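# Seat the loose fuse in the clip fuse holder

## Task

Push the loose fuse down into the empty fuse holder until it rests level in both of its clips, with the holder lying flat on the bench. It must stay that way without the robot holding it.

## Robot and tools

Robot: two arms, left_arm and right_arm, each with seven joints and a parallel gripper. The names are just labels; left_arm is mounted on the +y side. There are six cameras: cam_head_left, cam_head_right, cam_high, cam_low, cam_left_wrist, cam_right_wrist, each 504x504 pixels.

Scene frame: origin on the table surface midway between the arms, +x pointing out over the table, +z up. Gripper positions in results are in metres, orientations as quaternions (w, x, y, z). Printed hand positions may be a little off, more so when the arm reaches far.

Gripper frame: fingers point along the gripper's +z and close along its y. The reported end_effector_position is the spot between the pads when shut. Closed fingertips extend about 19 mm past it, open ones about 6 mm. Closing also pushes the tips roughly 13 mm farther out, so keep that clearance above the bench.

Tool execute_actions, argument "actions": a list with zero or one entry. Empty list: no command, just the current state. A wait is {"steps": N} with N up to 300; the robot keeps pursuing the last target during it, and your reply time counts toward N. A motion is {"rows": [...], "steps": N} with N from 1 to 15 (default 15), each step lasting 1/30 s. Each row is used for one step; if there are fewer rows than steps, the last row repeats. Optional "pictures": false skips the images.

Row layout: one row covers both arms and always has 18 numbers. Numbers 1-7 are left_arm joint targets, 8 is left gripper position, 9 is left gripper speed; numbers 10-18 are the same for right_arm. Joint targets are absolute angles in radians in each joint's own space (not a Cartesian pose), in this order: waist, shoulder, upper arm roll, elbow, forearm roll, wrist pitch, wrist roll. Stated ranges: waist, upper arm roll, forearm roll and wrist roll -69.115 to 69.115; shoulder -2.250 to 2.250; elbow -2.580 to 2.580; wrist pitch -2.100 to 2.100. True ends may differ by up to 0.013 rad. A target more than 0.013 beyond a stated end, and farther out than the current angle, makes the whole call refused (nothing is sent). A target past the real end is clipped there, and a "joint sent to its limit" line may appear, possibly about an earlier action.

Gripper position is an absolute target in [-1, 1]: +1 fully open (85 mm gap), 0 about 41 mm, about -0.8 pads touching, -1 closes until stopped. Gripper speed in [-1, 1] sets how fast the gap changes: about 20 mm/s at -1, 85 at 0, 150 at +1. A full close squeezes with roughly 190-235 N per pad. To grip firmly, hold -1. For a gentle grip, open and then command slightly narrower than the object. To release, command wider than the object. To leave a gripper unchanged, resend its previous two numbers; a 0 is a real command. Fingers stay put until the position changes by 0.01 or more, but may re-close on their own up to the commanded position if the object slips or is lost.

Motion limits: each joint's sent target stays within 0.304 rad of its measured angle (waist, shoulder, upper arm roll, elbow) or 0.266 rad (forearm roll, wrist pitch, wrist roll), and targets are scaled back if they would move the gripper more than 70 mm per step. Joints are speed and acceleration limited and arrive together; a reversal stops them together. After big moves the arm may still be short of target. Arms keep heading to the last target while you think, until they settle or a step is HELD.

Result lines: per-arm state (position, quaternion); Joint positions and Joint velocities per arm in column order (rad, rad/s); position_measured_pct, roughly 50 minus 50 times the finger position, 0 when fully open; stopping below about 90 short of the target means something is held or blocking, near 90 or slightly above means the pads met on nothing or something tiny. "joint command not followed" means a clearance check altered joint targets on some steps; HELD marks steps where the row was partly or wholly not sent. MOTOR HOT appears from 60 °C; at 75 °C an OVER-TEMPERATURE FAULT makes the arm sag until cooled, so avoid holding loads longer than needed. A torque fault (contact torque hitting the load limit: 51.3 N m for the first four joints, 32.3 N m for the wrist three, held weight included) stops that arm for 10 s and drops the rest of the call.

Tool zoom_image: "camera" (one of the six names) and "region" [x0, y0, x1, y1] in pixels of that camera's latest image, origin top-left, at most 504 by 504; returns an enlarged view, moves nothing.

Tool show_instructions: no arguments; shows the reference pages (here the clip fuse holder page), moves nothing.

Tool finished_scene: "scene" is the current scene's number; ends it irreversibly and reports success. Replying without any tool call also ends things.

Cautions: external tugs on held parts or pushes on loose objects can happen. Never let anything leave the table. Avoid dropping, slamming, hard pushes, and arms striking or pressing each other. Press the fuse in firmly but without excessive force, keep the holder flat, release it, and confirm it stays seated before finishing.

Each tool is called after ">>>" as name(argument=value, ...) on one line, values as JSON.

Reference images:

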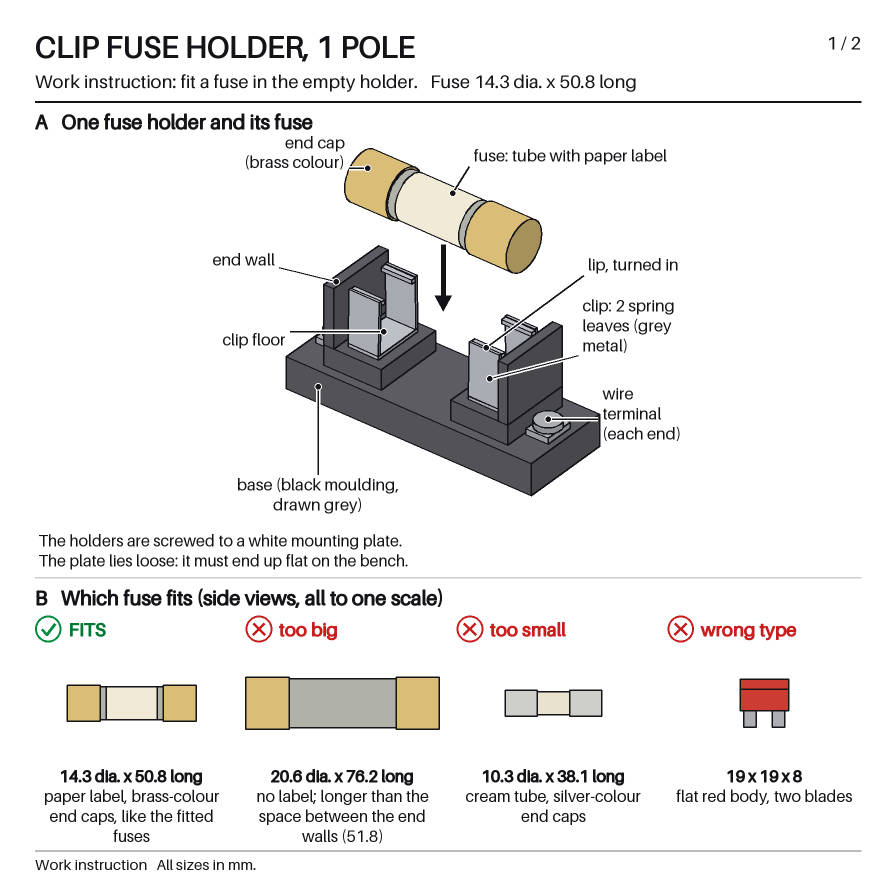

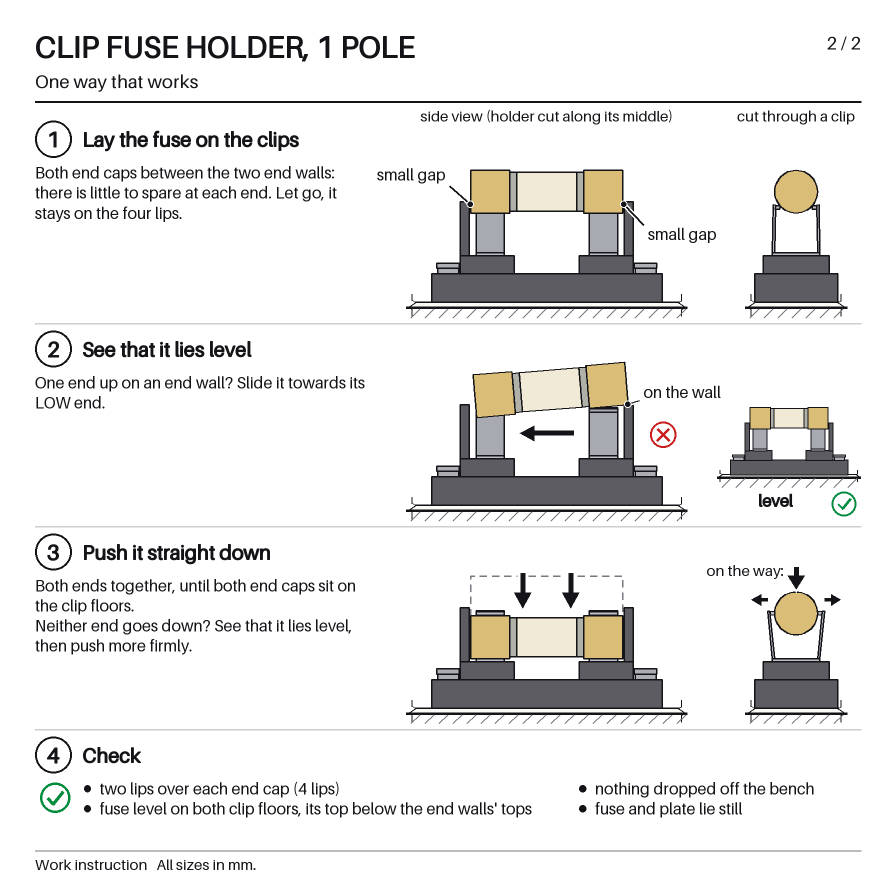

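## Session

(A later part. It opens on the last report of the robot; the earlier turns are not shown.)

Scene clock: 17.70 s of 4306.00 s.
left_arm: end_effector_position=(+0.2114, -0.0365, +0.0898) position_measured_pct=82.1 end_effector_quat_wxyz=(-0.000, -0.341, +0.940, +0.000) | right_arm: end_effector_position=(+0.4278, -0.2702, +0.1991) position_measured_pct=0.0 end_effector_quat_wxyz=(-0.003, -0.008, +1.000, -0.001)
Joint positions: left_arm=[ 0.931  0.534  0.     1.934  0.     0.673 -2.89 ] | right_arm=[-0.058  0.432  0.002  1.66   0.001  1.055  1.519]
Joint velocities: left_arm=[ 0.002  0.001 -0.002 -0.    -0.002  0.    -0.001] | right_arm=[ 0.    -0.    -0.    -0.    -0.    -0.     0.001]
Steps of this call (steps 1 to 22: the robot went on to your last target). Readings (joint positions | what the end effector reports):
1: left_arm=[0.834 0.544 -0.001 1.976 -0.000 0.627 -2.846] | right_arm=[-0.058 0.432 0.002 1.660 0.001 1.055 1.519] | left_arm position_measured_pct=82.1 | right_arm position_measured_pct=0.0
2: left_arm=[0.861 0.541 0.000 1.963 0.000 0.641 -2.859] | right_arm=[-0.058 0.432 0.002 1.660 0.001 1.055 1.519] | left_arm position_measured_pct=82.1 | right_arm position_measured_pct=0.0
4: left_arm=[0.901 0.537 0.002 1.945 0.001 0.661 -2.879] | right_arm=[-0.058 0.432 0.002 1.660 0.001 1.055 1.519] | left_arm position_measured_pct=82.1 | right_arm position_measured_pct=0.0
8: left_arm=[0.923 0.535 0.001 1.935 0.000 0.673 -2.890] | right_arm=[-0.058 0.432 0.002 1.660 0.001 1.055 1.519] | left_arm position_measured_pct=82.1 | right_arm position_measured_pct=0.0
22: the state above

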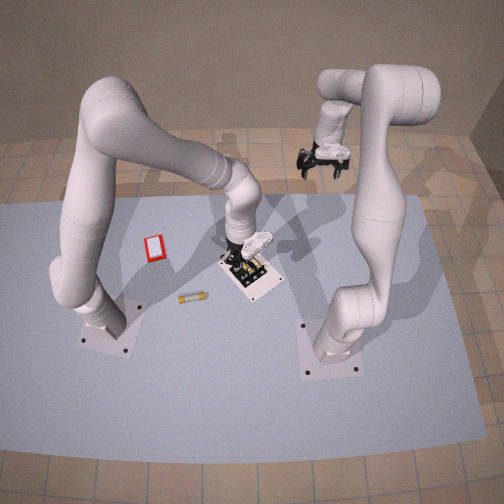

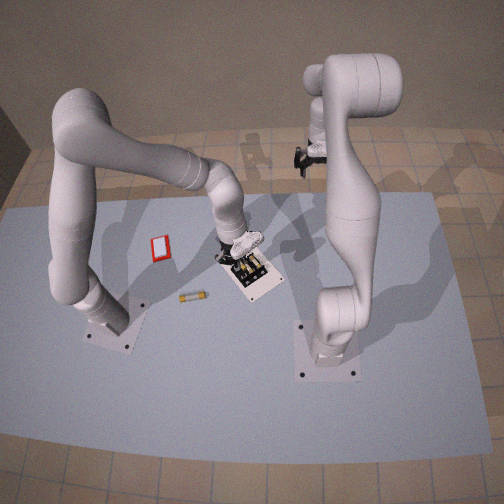

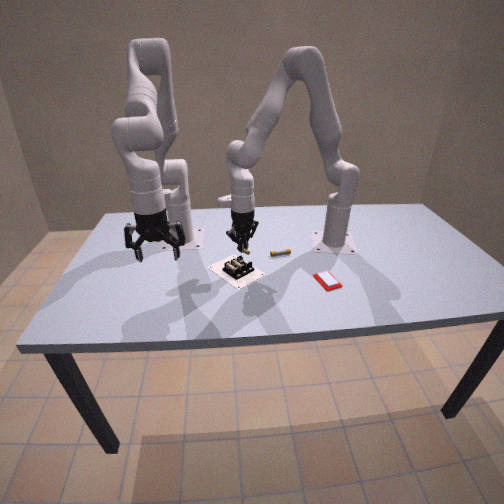

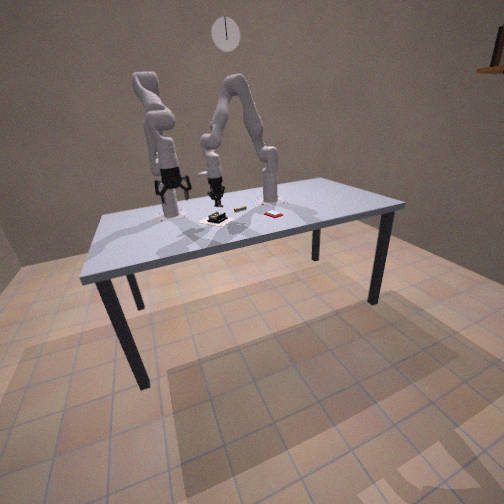

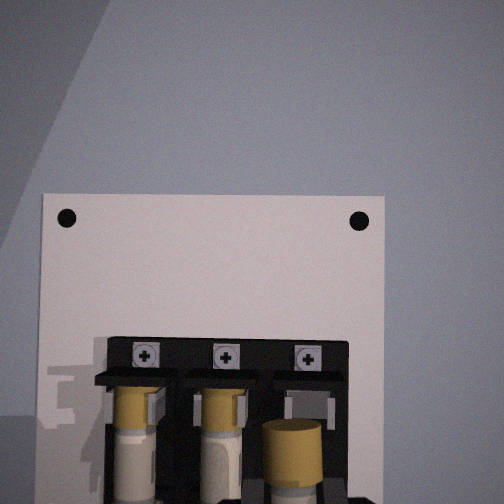

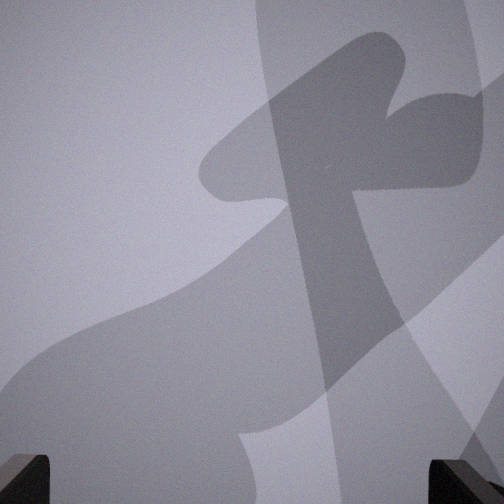

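>>> execute_actions(actions=[{"rows": [[0.9413,0.5857,0,1.972,0,0.5839,-2.903,-1,-0.3,-0.058,0.432,0.002,1.66,0.001,1.055,1.519,1,0]], "steps": 15}], pictures=false)

>>> execute_actions(actions=[{"steps": 5}])

>>> zoom_image(camera="cam_left_wrist", region=[150, 304, 450, 504])

Scene clock: 19.77 s of 4306.00 s.
left_arm: end_effector_position=(+0.2056, -0.0342, +0.0620) position_measured_pct=82.1 end_effector_quat_wxyz=(+0.000, -0.330, +0.944, -0.000) | right_arm: end_effector_position=(+0.4278, -0.2702, +0.1991) position_measured_pct=0.0 end_effector_quat_wxyz=(-0.003, -0.008, +1.000, -0.001)
Joint positions: left_arm=[ 0.941  0.585  0.     1.972  0.     0.584 -2.903] | right_arm=[-0.058  0.432  0.002  1.66   0.001  1.055  1.519]
Joint velocities: left_arm=[ 0.002  0.002 -0.     0.    -0.003  0.    -0.001] | right_arm=[ 0.    -0.    -0.    -0.001  0.    -0.001 -0.   ]
Steps of this call (steps 1 to 15: the robot went on to your last target; steps 16 to 47: nothing new was sent; steps 48 to 62: all 15 steps of this action). Readings (joint positions | what the end effector reports):
48: left_arm=[0.931 0.536 -0.000 1.935 -0.000 0.672 -2.890] | right_arm=[-0.058 0.432 0.002 1.660 0.001 1.055 1.519] | left_arm position_measured_pct=82.1 | right_arm position_measured_pct=0.0
49: left_arm=[0.933 0.542 -0.000 1.938 -0.000 0.662 -2.891] | right_arm=[-0.058 0.432 0.002 1.660 0.001 1.055 1.519] | left_arm position_measured_pct=82.1 | right_arm position_measured_pct=0.0
51: left_arm=[0.938 0.569 -0.000 1.956 -0.000 0.619 -2.898] | right_arm=[-0.058 0.432 0.002 1.660 0.001 1.055 1.519] | left_arm position_measured_pct=82.1 | right_arm position_measured_pct=0.0
55: left_arm=[0.941 0.583 0.000 1.972 0.000 0.585 -2.903] | right_arm=[-0.058 0.432 0.002 1.660 0.001 1.055 1.519] | left_arm position_measured_pct=82.1 | right_arm position_measured_pct=0.0
62: the state above

Scene clock: 19.93 s of 4306.00 s.
left_arm: end_effector_position=(+0.2056, -0.0341, +0.0619) position_measured_pct=82.1 end_effector_quat_wxyz=(+0.000, -0.330, +0.944, -0.000) | right_arm: end_effector_position=(+0.4278, -0.2702, +0.1991) position_measured_pct=0.0 end_effector_quat_wxyz=(-0.003, -0.008, +1.000, -0.001)
Joint positions: left_arm=[ 0.941  0.586  0.     1.972  0.     0.584 -2.903] | right_arm=[-0.058  0.432  0.002  1.66   0.001  1.055  1.519]
Joint velocities: left_arm=[ 0.002  0.001 -0.003 -0.    -0.001 -0.001 -0.   ] | right_arm=[ 0.     0.    -0.     0.     0.     0.     0.001]
Steps of this call (steps 1 to 5: the robot went on to your last target). Readings (joint positions | what the end effector reports):
1: left_arm=[0.941 0.585 0.000 1.972 0.000 0.584 -2.903] | right_arm=[-0.058 0.432 0.002 1.660 0.001 1.055 1.519] | left_arm position_measured_pct=82.1 | right_arm position_measured_pct=0.0
2: left_arm=[0.941 0.586 0.000 1.972 0.000 0.584 -2.903] | right_arm=[-0.058 0.432 0.002 1.660 0.001 1.055 1.519] | left_arm position_measured_pct=82.1 | right_arm position_measured_pct=0.0
4: left_arm=[0.941 0.586 0.000 1.972 0.000 0.584 -2.903] | right_arm=[-0.058 0.432 0.002 1.660 0.001 1.055 1.519] | left_arm position_measured_pct=82.1 | right_arm position_measured_pct=0.0
5: the state above

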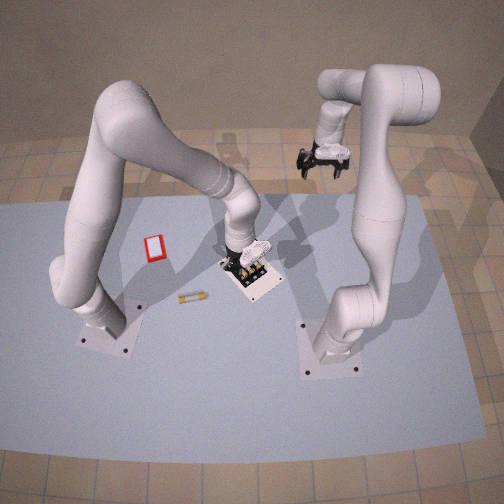

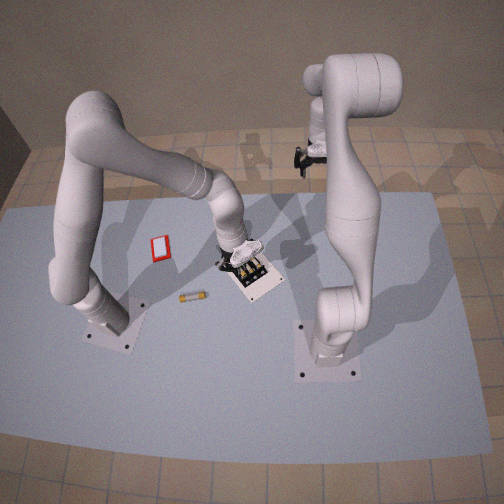

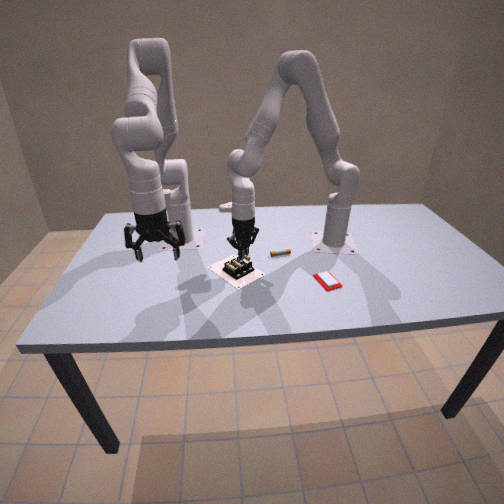

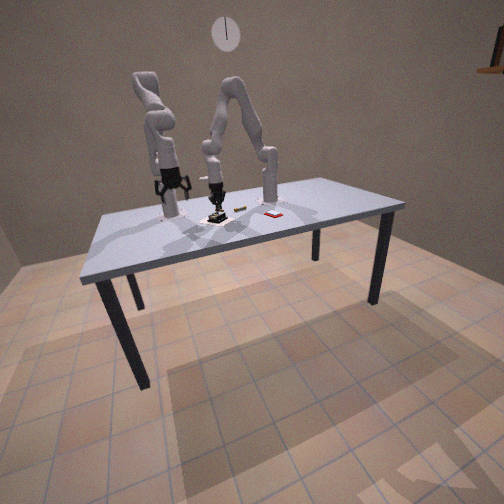

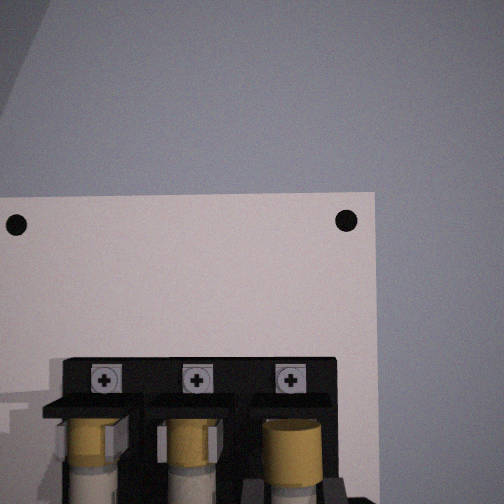

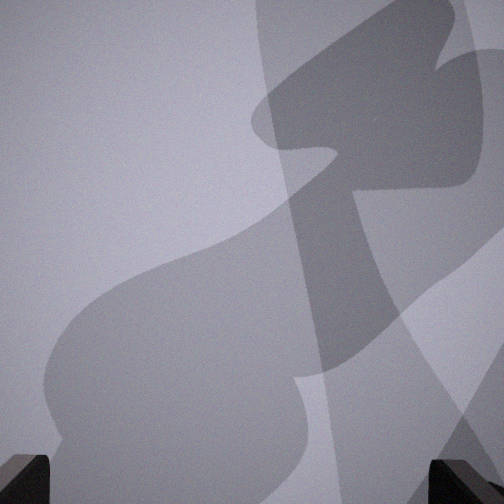

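Region (150, 304, 450, 504) of cam_left_wrist's 504x504 image, scaled by 1.680.

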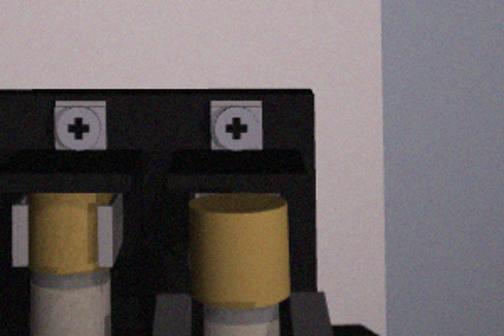

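>>> execute_actions(actions=[{"rows": [[0.9383,0.5943,0,1.9751,0,0.5722,-2.906,-1,-0.3,-0.058,0.432,0.002,1.66,0.001,1.055,1.519,1,0]], "steps": 15}])

>>> zoom_image(camera="cam_left_wrist", region=[200, 354, 400, 504])

>>> zoom_image(camera="cam_high", region=[200, 225, 280, 295])

Scene clock: 21.97 s of 4306.00 s.
left_arm: end_effector_position=(+0.2067, -0.0336, +0.0579) position_measured_pct=82.1 end_effector_quat_wxyz=(+0.000, -0.330, +0.944, -0.000) | right_arm: end_effector_position=(+0.4278, -0.2702, +0.1991) position_measured_pct=0.0 end_effector_quat_wxyz=(-0.003, -0.008, +1.000, -0.001)
Joint positions: left_arm=[ 0.938  0.594 -0.     1.975 -0.     0.572 -2.906] | right_arm=[-0.058  0.432  0.002  1.66   0.001  1.055  1.519]
Joint velocities: left_arm=[-0.    -0.     0.001 -0.    -0.     0.001  0.002] | right_arm=[-0.002  0.001 -0.    -0.     0.     0.     0.002]
Steps of this call (steps 1 to 15: the robot went on to your last target; steps 16 to 46: nothing new was sent; steps 47 to 61: all 15 steps of this action). Readings (joint positions | what the end effector reports):
47: left_arm=[0.941 0.587 0.000 1.972 0.000 0.583 -2.903] | right_arm=[-0.058 0.432 0.002 1.660 0.001 1.055 1.519] | left_arm position_measured_pct=82.1 | right_arm position_measured_pct=0.0
48: left_arm=[0.939 0.591 0.000 1.973 0.000 0.577 -2.905] | right_arm=[-0.058 0.432 0.002 1.660 0.001 1.055 1.519] | left_arm position_measured_pct=82.1 | right_arm position_measured_pct=0.0
50: left_arm=[0.939 0.594 -0.000 1.975 -0.000 0.573 -2.906] | right_arm=[-0.058 0.432 0.002 1.660 0.001 1.055 1.519] | left_arm position_measured_pct=82.1 | right_arm position_measured_pct=0.0
54: left_arm=[0.938 0.594 -0.000 1.975 0.000 0.572 -2.906] | right_arm=[-0.058 0.432 0.002 1.660 0.001 1.055 1.519] | left_arm position_measured_pct=82.1 | right_arm position_measured_pct=0.0
61: the state above

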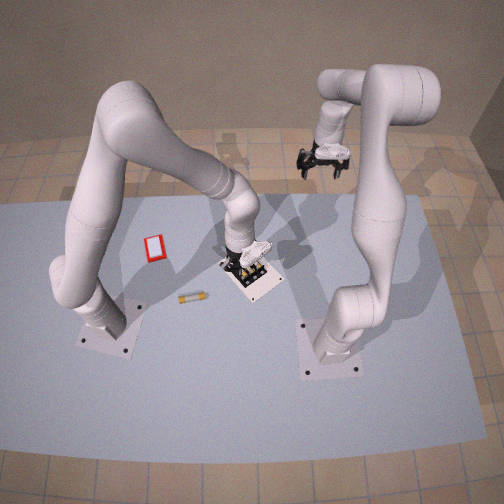

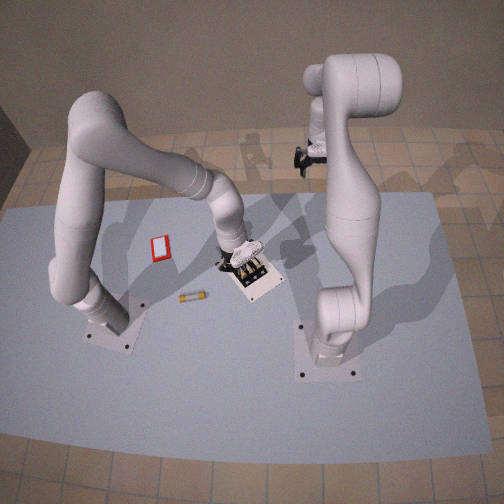

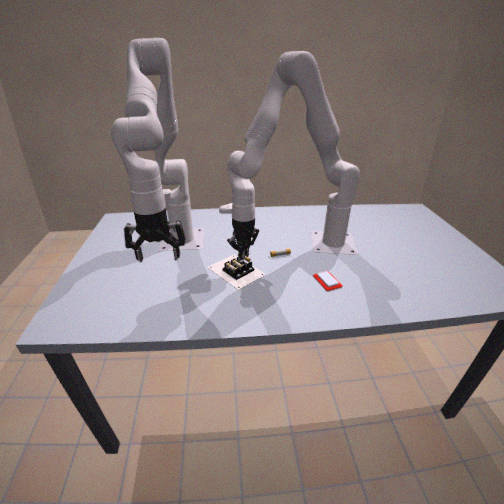

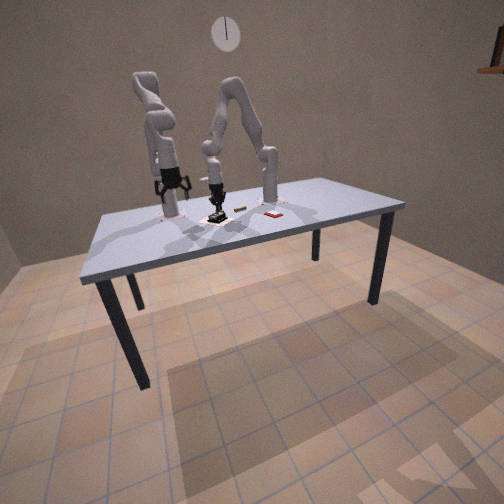

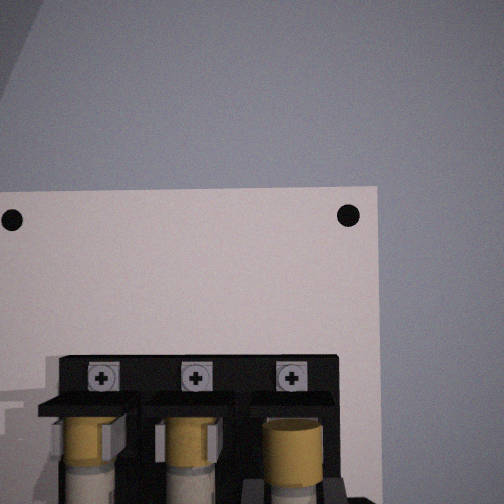

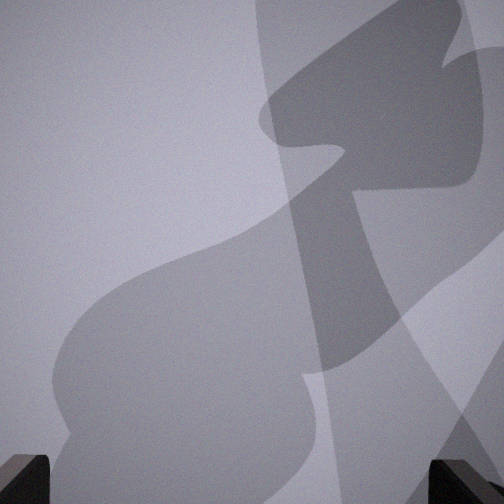

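Region (200, 354, 400, 504) of cam_left_wrist's 504x504 image, scaled by 2.520; it fills the top 378 rows of this view, and the rest is white.

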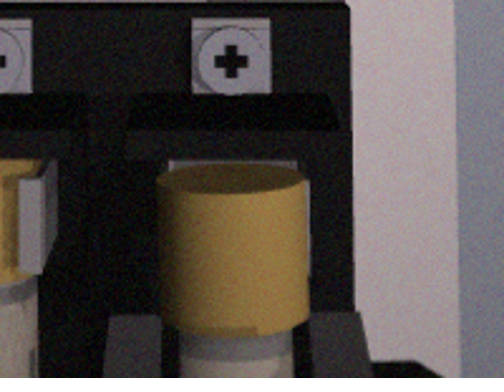

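Region (200, 225, 280, 295) of cam_high's 504x504 image, scaled by 6.300, with more detail than that image has; it fills the top 441 rows of this view, and the rest is white.

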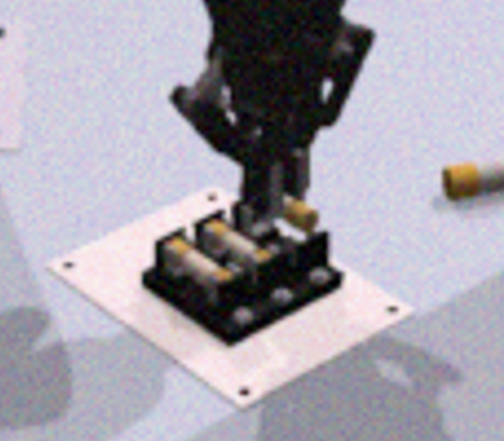

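>>> execute_actions(actions=[{"rows": [[0.9383,0.5987,0,1.9765,0,0.5664,-2.906,-1,-0.3,-0.058,0.432,0.002,1.66,0.001,1.055,1.519,1,0],[0.9383,0.5987,0,1.9765,0,0.5664,-2.906,-1,-0.3,-0.058,0.432,0.002,1.66,0.001,1.055,1.519,1,0],[0.9383,0.5987,0,1.9765,0,0.5664,-2.906,-1,-0.3,-0.058,0.432,0.002,1.66,0.001,1.055,1.519,1,0],[0.9383,0.5987,0,1.9765,0,0.5664,-2.906,-1,-0.3,-0.058,0.432,0.002,1.66,0.001,1.055,1.519,1,0],[0.9383,0.6031,0,1.9778,0,0.5607,-2.906,-1,-0.3,-0.058,0.432,0.002,1.66,0.001,1.055,1.519,1,0]], "steps": 15}])

>>> zoom_image(camera="cam_left_wrist", region=[200, 354, 400, 504])

>>> zoom_image(camera="cam_high", region=[200, 225, 280, 295])

Scene clock: 23.73 s of 4306.00 s.
left_arm: end_effector_position=(+0.2068, -0.0336, +0.0538) position_measured_pct=82.1 end_effector_quat_wxyz=(+0.000, -0.330, +0.944, +0.000) | right_arm: end_effector_position=(+0.4278, -0.2702, +0.1991) position_measured_pct=0.0 end_effector_quat_wxyz=(-0.003, -0.008, +1.000, -0.001)
Joint positions: left_arm=[ 0.938  0.603 -0.     1.978 -0.     0.561 -2.906] | right_arm=[-0.058  0.432  0.002  1.66   0.001  1.055  1.519]
Joint velocities: left_arm=[-0.     0.     0.    -0.     0.001  0.001  0.001] | right_arm=[ 0.002  0.     0.     0.001  0.     0.    -0.002]
Steps of this call (steps 1 to 15: the robot went on to your last target; steps 16 to 38: nothing new was sent; steps 39 to 53: all 15 steps of this action). Readings (joint positions | what the end effector reports):
39: left_arm=[0.938 0.595 0.000 1.975 -0.000 0.571 -2.906] | right_arm=[-0.058 0.432 0.002 1.660 0.001 1.055 1.519] | left_arm position_measured_pct=82.1 | right_arm position_measured_pct=0.0
40: left_arm=[0.938 0.598 0.000 1.976 0.000 0.568 -2.906] | right_arm=[-0.058 0.432 0.002 1.660 0.001 1.055 1.519] | left_arm position_measured_pct=82.1 | right_arm position_measured_pct=0.0
42: left_arm=[0.938 0.598 -0.000 1.977 -0.000 0.567 -2.906] | right_arm=[-0.058 0.432 0.002 1.660 0.001 1.055 1.519] | left_arm position_measured_pct=82.1 | right_arm position_measured_pct=0.0
46: left_arm=[0.938 0.603 -0.000 1.978 -0.000 0.561 -2.906] | right_arm=[-0.058 0.432 0.002 1.660 0.001 1.055 1.519] | left_arm position_measured_pct=82.1 | right_arm position_measured_pct=0.0
53: the state above

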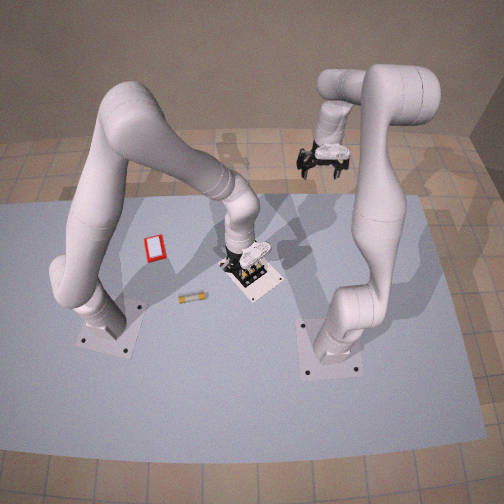

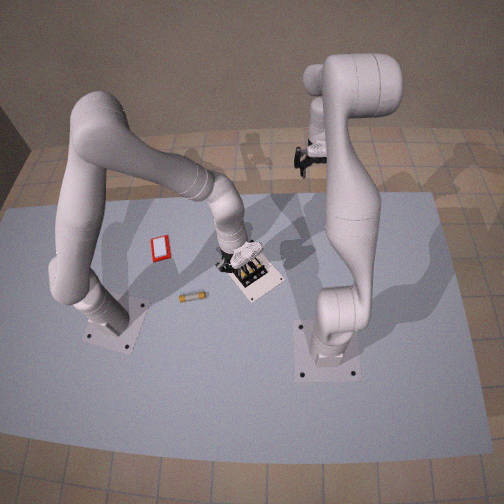

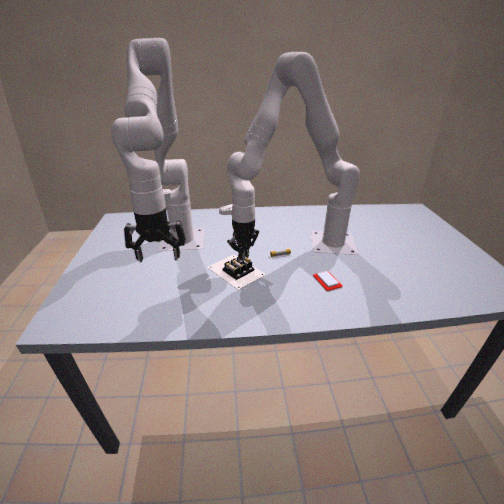

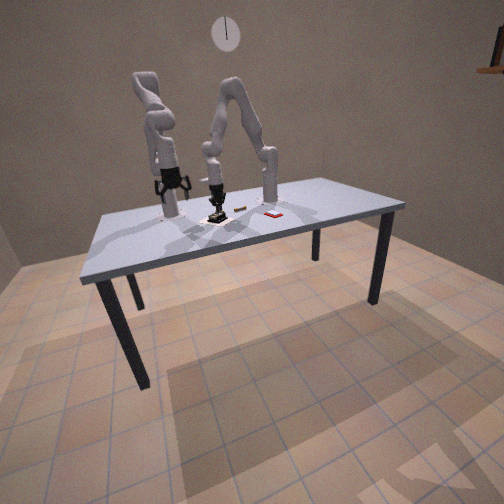

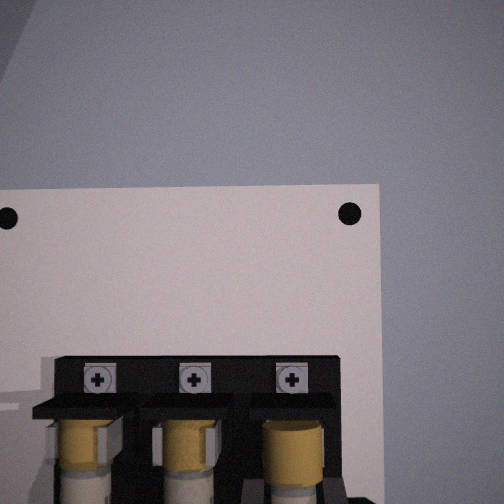

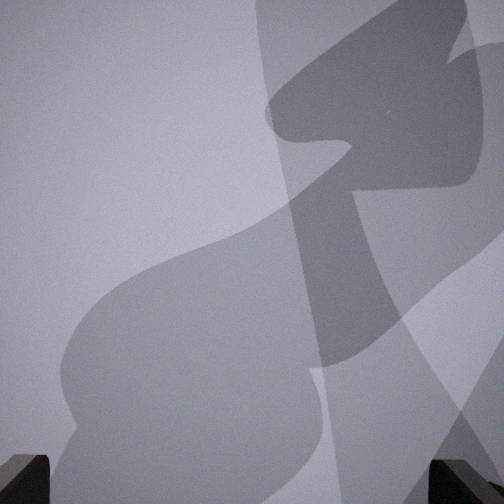

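Region (200, 354, 400, 504) of cam_left_wrist's 504x504 image, scaled by 2.520; it fills the top 378 rows of this view, and the rest is white.

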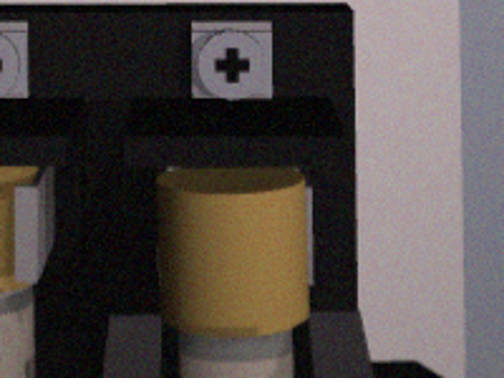

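Region (200, 225, 280, 295) of cam_high's 504x504 image, scaled by 6.300, with more detail than that image has; it fills the top 441 rows of this view, and the rest is white.

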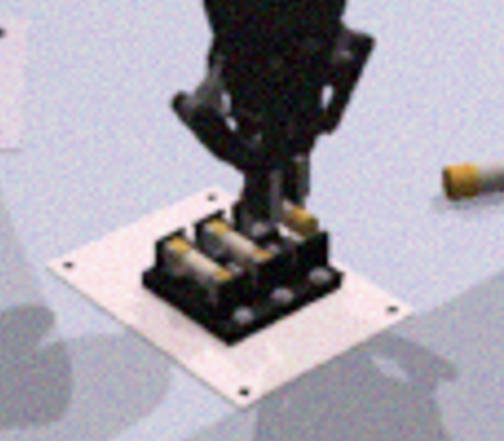

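>>> execute_actions(actions=[{"rows": [[0.9385,0.6027,0,1.9787,0,0.5602,-2.906,-1,-0.3,-0.058,0.432,0.002,1.66,0.001,1.055,1.519,1,0],[0.9385,0.6027,0,1.9787,0,0.5602,-2.906,-1,-0.3,-0.058,0.432,0.002,1.66,0.001,1.055,1.519,1,0],[0.9385,0.6049,0,1.9793,0,0.5574,-2.906,-1,-0.3,-0.058,0.432,0.002,1.66,0.001,1.055,1.519,1,0],[0.9385,0.6071,0,1.98,0,0.5545,-2.906,-1,-0.3,-0.058,0.432,0.002,1.66,0.001,1.055,1.519,1,0],[0.9385,0.6093,0,1.9806,0,0.5517,-2.906,-1,-0.3,-0.058,0.432,0.002,1.66,0.001,1.055,1.519,1,0],[0.9385,0.6115,0,1.9812,0,0.5488,-2.906,-1,-0.3,-0.058,0.432,0.002,1.66,0.001,1.055,1.519,1,0],[0.9385,0.6138,0,1.9818,0,0.546,-2.906,-1,-0.3,-0.058,0.432,0.002,1.66,0.001,1.055,1.519,1,0],[0.9385,0.616,0,1.9825,0,0.5431,-2.906,-1,-0.3,-0.058,0.432,0.002,1.66,0.001,1.055,1.519,1,0],[0.9385,0.6182,0,1.9831,0,0.5403,-2.906,-1,-0.3,-0.058,0.432,0.002,1.66,0.001,1.055,1.519,1,0]], "steps": 15}])

>>> zoom_image(camera="cam_high", region=[200, 225, 280, 295])

Scene clock: 26.37 s of 4306.00 s.
left_arm: end_effector_position=(+0.2070, -0.0341, +0.0506) position_measured_pct=82.1 end_effector_quat_wxyz=(+0.000, -0.329, +0.944, -0.003) | right_arm: end_effector_position=(+0.4278, -0.2702, +0.1991) position_measured_pct=0.0 end_effector_quat_wxyz=(-0.003, -0.008, +1.000, -0.001)
Joint positions: left_arm=[ 0.938  0.609 -0.     1.983 -0.001  0.544 -2.906] | right_arm=[-0.058  0.432  0.002  1.66   0.001  1.055  1.519]
Joint velocities: left_arm=[ 0.     0.001  0.     0.    -0.    -0.002 -0.   ] | right_arm=[-0.    -0.    -0.    -0.    -0.     0.001  0.   ]
Steps of this call (steps 1 to 15: the robot went on to your last target; steps 16 to 64: nothing new was sent; steps 65 to 79: all 15 steps of this action). Readings (joint positions | what the end effector reports):
65: left_arm=[0.938 0.603 -0.000 1.978 -0.000 0.561 -2.906] | right_arm=[-0.058 0.432 0.002 1.660 0.001 1.055 1.519] | left_arm position_measured_pct=82.1 | right_arm position_measured_pct=0.0
66: left_arm=[0.938 0.603 -0.000 1.978 -0.000 0.560 -2.906] | right_arm=[-0.058 0.432 0.002 1.660 0.001 1.055 1.519] | left_arm position_measured_pct=82.1 | right_arm position_measured_pct=0.0
68: left_arm=[0.938 0.605 -0.000 1.979 -0.000 0.558 -2.906] | right_arm=[-0.058 0.432 0.002 1.660 0.001 1.055 1.519] | left_arm position_measured_pct=82.1 | right_arm position_measured_pct=0.0
72: left_arm=[0.938 0.608 -0.000 1.981 -0.001 0.550 -2.906] | right_arm=[-0.058 0.432 0.002 1.660 0.001 1.055 1.519] | left_arm position_measured_pct=82.1 | right_arm position_measured_pct=0.0
79: the state above

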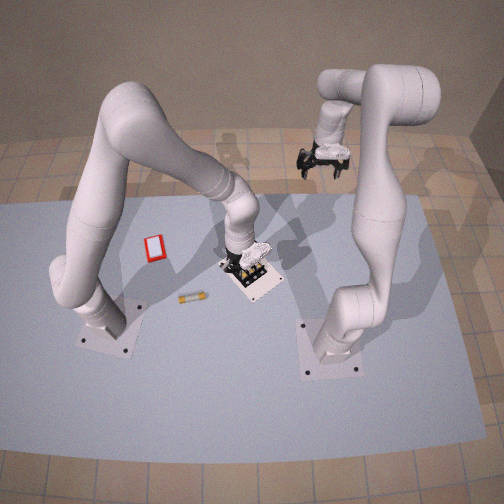

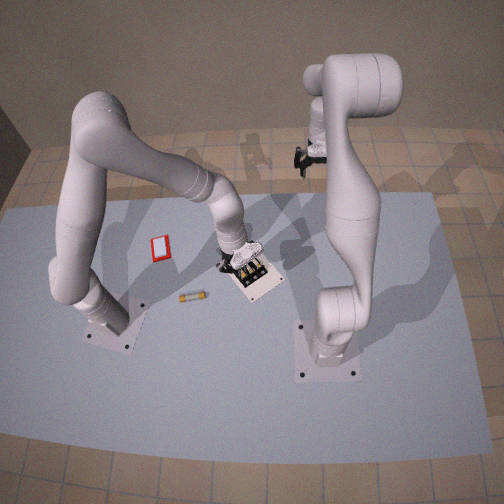

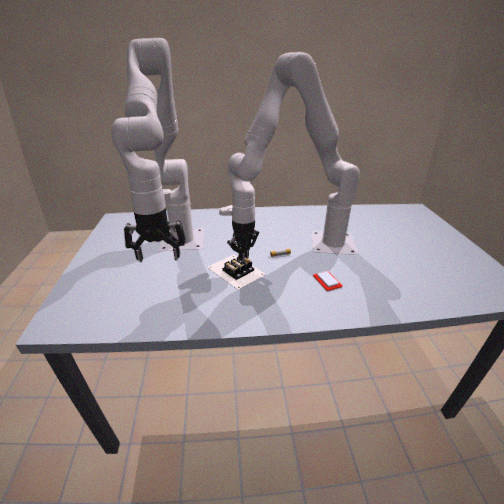

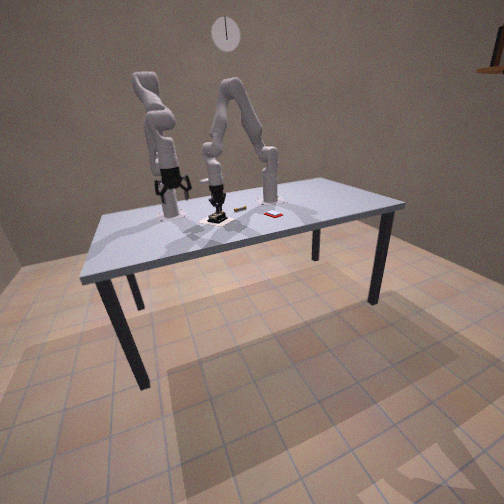

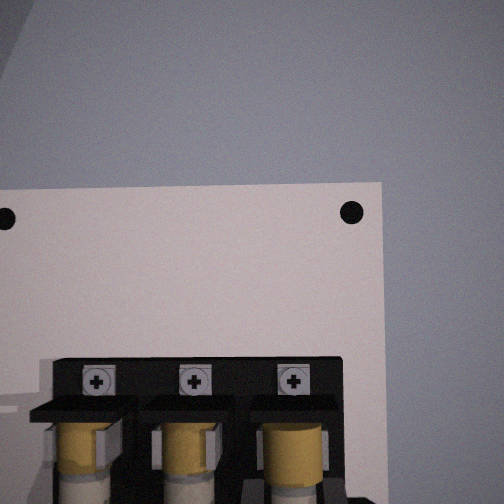

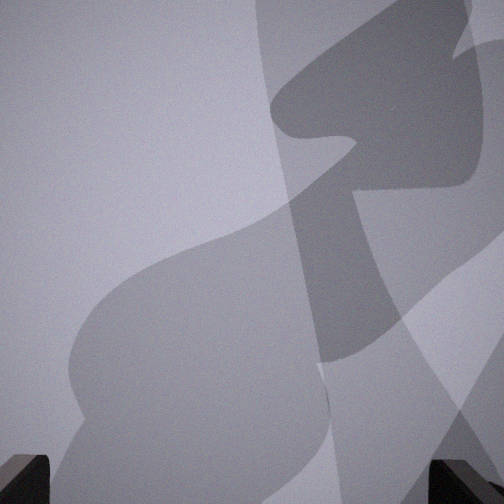

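Region (200, 225, 280, 295) of cam_high's 504x504 image, scaled by 6.300, with more detail than that image has; it fills the top 441 rows of this view, and the rest is white.

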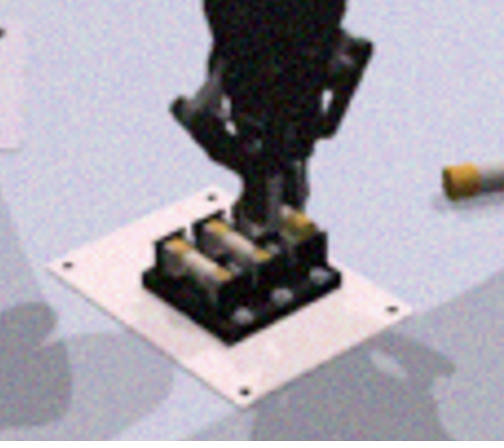

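>>> execute_actions(actions=[{"rows": [[0.9385,0.618,0,1.984,0,0.545,-2.906,-1,-0.3,-0.058,0.432,0.002,1.66,0.001,1.055,1.519,1,0],[0.9385,0.620,0,1.985,0,0.545,-2.906,-1,-0.3,-0.058,0.432,0.002,1.66,0.001,1.055,1.519,1,0],[0.9385,0.622,0,1.986,0,0.544,-2.906,-1,-0.3,-0.058,0.432,0.002,1.66,0.001,1.055,1.519,1,0],[0.9385,0.624,0,1.987,0,0.543,-2.906,-1,-0.3,-0.058,0.432,0.002,1.66,0.001,1.055,1.519,1,0],[0.9385,0.626,0,1.988,0,0.542,-2.906,-1,-0.3,-0.058,0.432,0.002,1.66,0.001,1.055,1.519,1,0],[0.9385,0.628,0,1.988,0,0.541,-2.906,-1,-0.3,-0.058,0.432,0.002,1.66,0.001,1.055,1.519,1,0],[0.9385,0.630,0,1.988,0,0.540,-2.906,-1,-0.3,-0.058,0.432,0.002,1.66,0.001,1.055,1.519,1,0]], "steps": 12}], pictures=false)

Scene clock: 27.93 s of 4306.00 s.
left_arm: end_effector_position=(+0.2066, -0.0335, +0.0461) position_measured_pct=82.1 end_effector_quat_wxyz=(+0.000, -0.329, +0.944, +0.000) | right_arm: end_effector_position=(+0.4278, -0.2702, +0.1991) position_measured_pct=0.0 end_effector_quat_wxyz=(-0.003, -0.008, +1.000, -0.001)
Joint positions: left_arm=[ 0.938  0.62   0.     1.983 -0.001  0.538 -2.906] | right_arm=[-0.058  0.432  0.002  1.66   0.001  1.055  1.519]
Joint velocities: left_arm=[ 0.002  0.021  0.002 -0.002  0.003 -0.011  0.001] | right_arm=[ 0.001  0.     0.    -0.001  0.     0.001  0.   ]
Steps of this call (steps 1 to 15: the robot went on to your last target; steps 16 to 35: nothing new was sent; steps 36 to 47: all 12 steps of this action). Readings (joint positions | what the end effector reports):
36: left_arm=[0.938 0.609 -0.000 1.984 -0.001 0.545 -2.906] | right_arm=[-0.058 0.432 0.002 1.660 0.001 1.055 1.519] | left_arm position_measured_pct=82.1 | right_arm position_measured_pct=0.0
37: left_arm=[0.938 0.609 -0.000 1.983 -0.000 0.546 -2.906] | right_arm=[-0.058 0.432 0.002 1.660 0.001 1.055 1.519] | left_arm position_measured_pct=82.1 | right_arm position_measured_pct=0.0
39: left_arm=[0.938 0.611 0.000 1.983 -0.001 0.545 -2.906] | right_arm=[-0.058 0.432 0.002 1.660 0.001 1.055 1.519] | left_arm position_measured_pct=82.1 | right_arm position_measured_pct=0.0
43: left_arm=[0.938 0.617 0.000 1.983 -0.001 0.540 -2.906] | right_arm=[-0.058 0.432 0.002 1.660 0.001 1.055 1.519] | left_arm position_measured_pct=82.1 | right_arm position_measured_pct=0.0
47: the state above

>>> execute_actions(actions=[{"rows": [[0.9385,0.631,0,1.988,0,0.535,-2.906,-1,-0.3,-0.058,0.432,0.002,1.66,0.001,1.055,1.519,1,0],[0.9385,0.632,0,1.988,0,0.533,-2.906,-1,-0.3,-0.058,0.432,0.002,1.66,0.001,1.055,1.519,1,0],[0.9385,0.633,0,1.988,0,0.531,-2.906,-1,-0.3,-0.058,0.432,0.002,1.66,0.001,1.055,1.519,1,0],[0.9385,0.634,0,1.988,0,0.529,-2.906,-1,-0.3,-0.058,0.432,0.002,1.66,0.001,1.055,1.519,1,0],[0.9385,0.635,0,1.9885,0,0.527,-2.906,-1,-0.3,-0.058,0.432,0.002,1.66,0.001,1.055,1.519,1,0],[0.9385,0.636,0,1.9885,0,0.525,-2.906,-1,-0.3,-0.058,0.432,0.002,1.66,0.001,1.055,1.519,1,0],[0.9385,0.637,0,1.989,0,0.523,-2.906,-1,-0.3,-0.058,0.432,0.002,1.66,0.001,1.055,1.519,1,0],[0.9385,0.638,0,1.989,0,0.521,-2.906,-1,-0.3,-0.058,0.432,0.002,1.66,0.001,1.055,1.519,1,0],[0.9385,0.639,0,1.989,0,0.519,-2.906,-1,-0.3,-0.058,0.432,0.002,1.66,0.001,1.055,1.519,1,0]], "steps": 15}])

Scene clock: 29.33 s of 4306.00 s.
left_arm: end_effector_position=(+0.2053, -0.0314, +0.0393) position_measured_pct=82.1 end_effector_quat_wxyz=(-0.000, -0.330, +0.944, +0.002) | right_arm: end_effector_position=(+0.4278, -0.2702, +0.1991) position_measured_pct=0.0 end_effector_quat_wxyz=(-0.003, -0.008, +1.000, -0.001)
Joint positions: left_arm=[ 0.939  0.634  0.     1.99   0.     0.522 -2.906] | right_arm=[-0.058  0.432  0.002  1.66   0.001  1.055  1.519]
Joint velocities: left_arm=[-0.     0.    -0.    -0.     0.     0.    -0.001] | right_arm=[ 0.001  0.001 -0.    -0.    -0.    -0.001 -0.   ]
Steps of this call (steps 1 to 15: the robot went on to your last target; steps 16 to 27: nothing new was sent; steps 28 to 42: all 15 steps of this action). Readings (joint positions | what the end effector reports):
28: left_arm=[0.938 0.628 0.000 1.987 -0.000 0.539 -2.906] | right_arm=[-0.058 0.432 0.002 1.660 0.001 1.055 1.519] | left_arm position_measured_pct=82.1 | right_arm position_measured_pct=0.0
29: left_arm=[0.939 0.629 0.000 1.987 -0.000 0.537 -2.906] | right_arm=[-0.058 0.432 0.002 1.660 0.001 1.055 1.519] | left_arm position_measured_pct=82.1 | right_arm position_measured_pct=0.0
31: left_arm=[0.939 0.631 0.000 1.988 0.000 0.533 -2.906] | right_arm=[-0.058 0.432 0.002 1.660 0.001 1.055 1.519] | left_arm position_measured_pct=82.1 | right_arm position_measured_pct=0.0
35: left_arm=[0.939 0.634 0.000 1.990 0.000 0.527 -2.906] | right_arm=[-0.058 0.432 0.002 1.660 0.001 1.055 1.519] | left_arm position_measured_pct=82.1 | right_arm position_measured_pct=0.0
42: the state above

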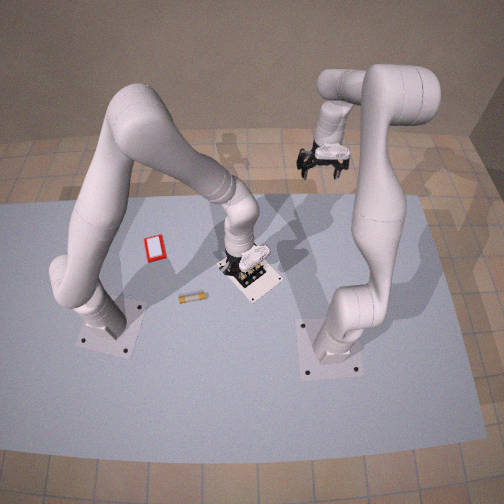

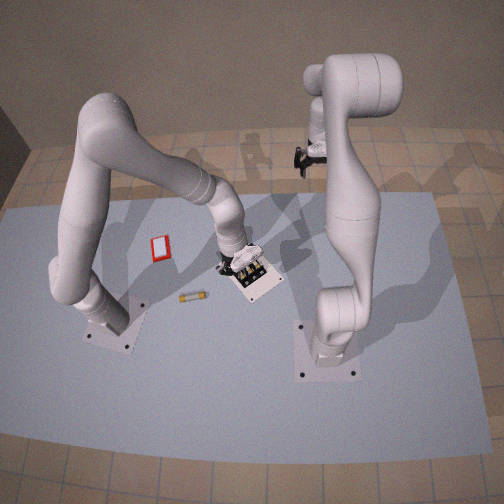

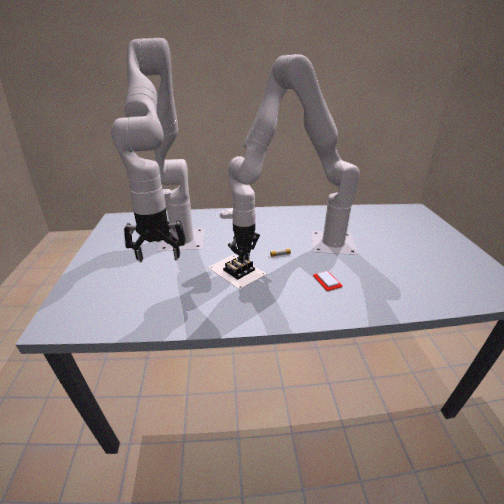

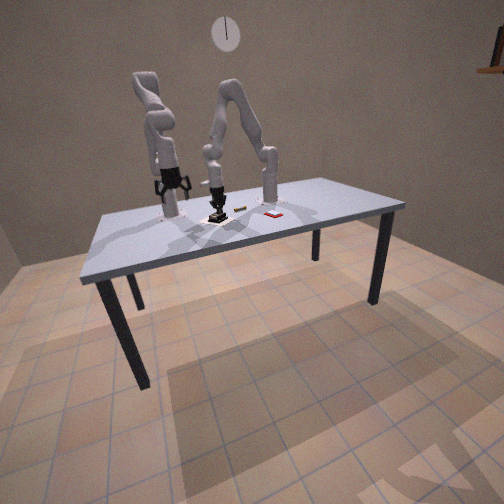

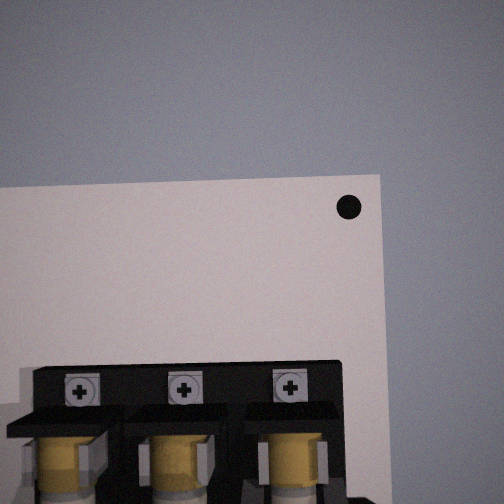

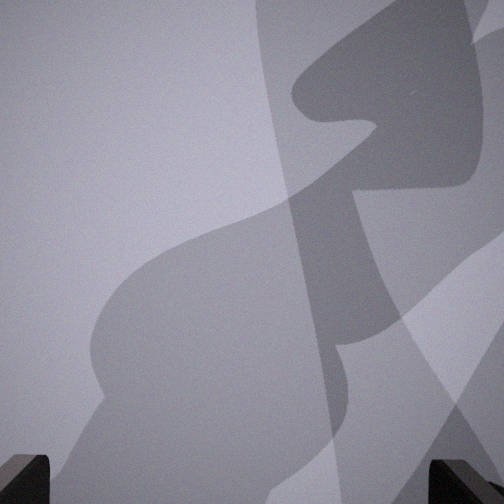

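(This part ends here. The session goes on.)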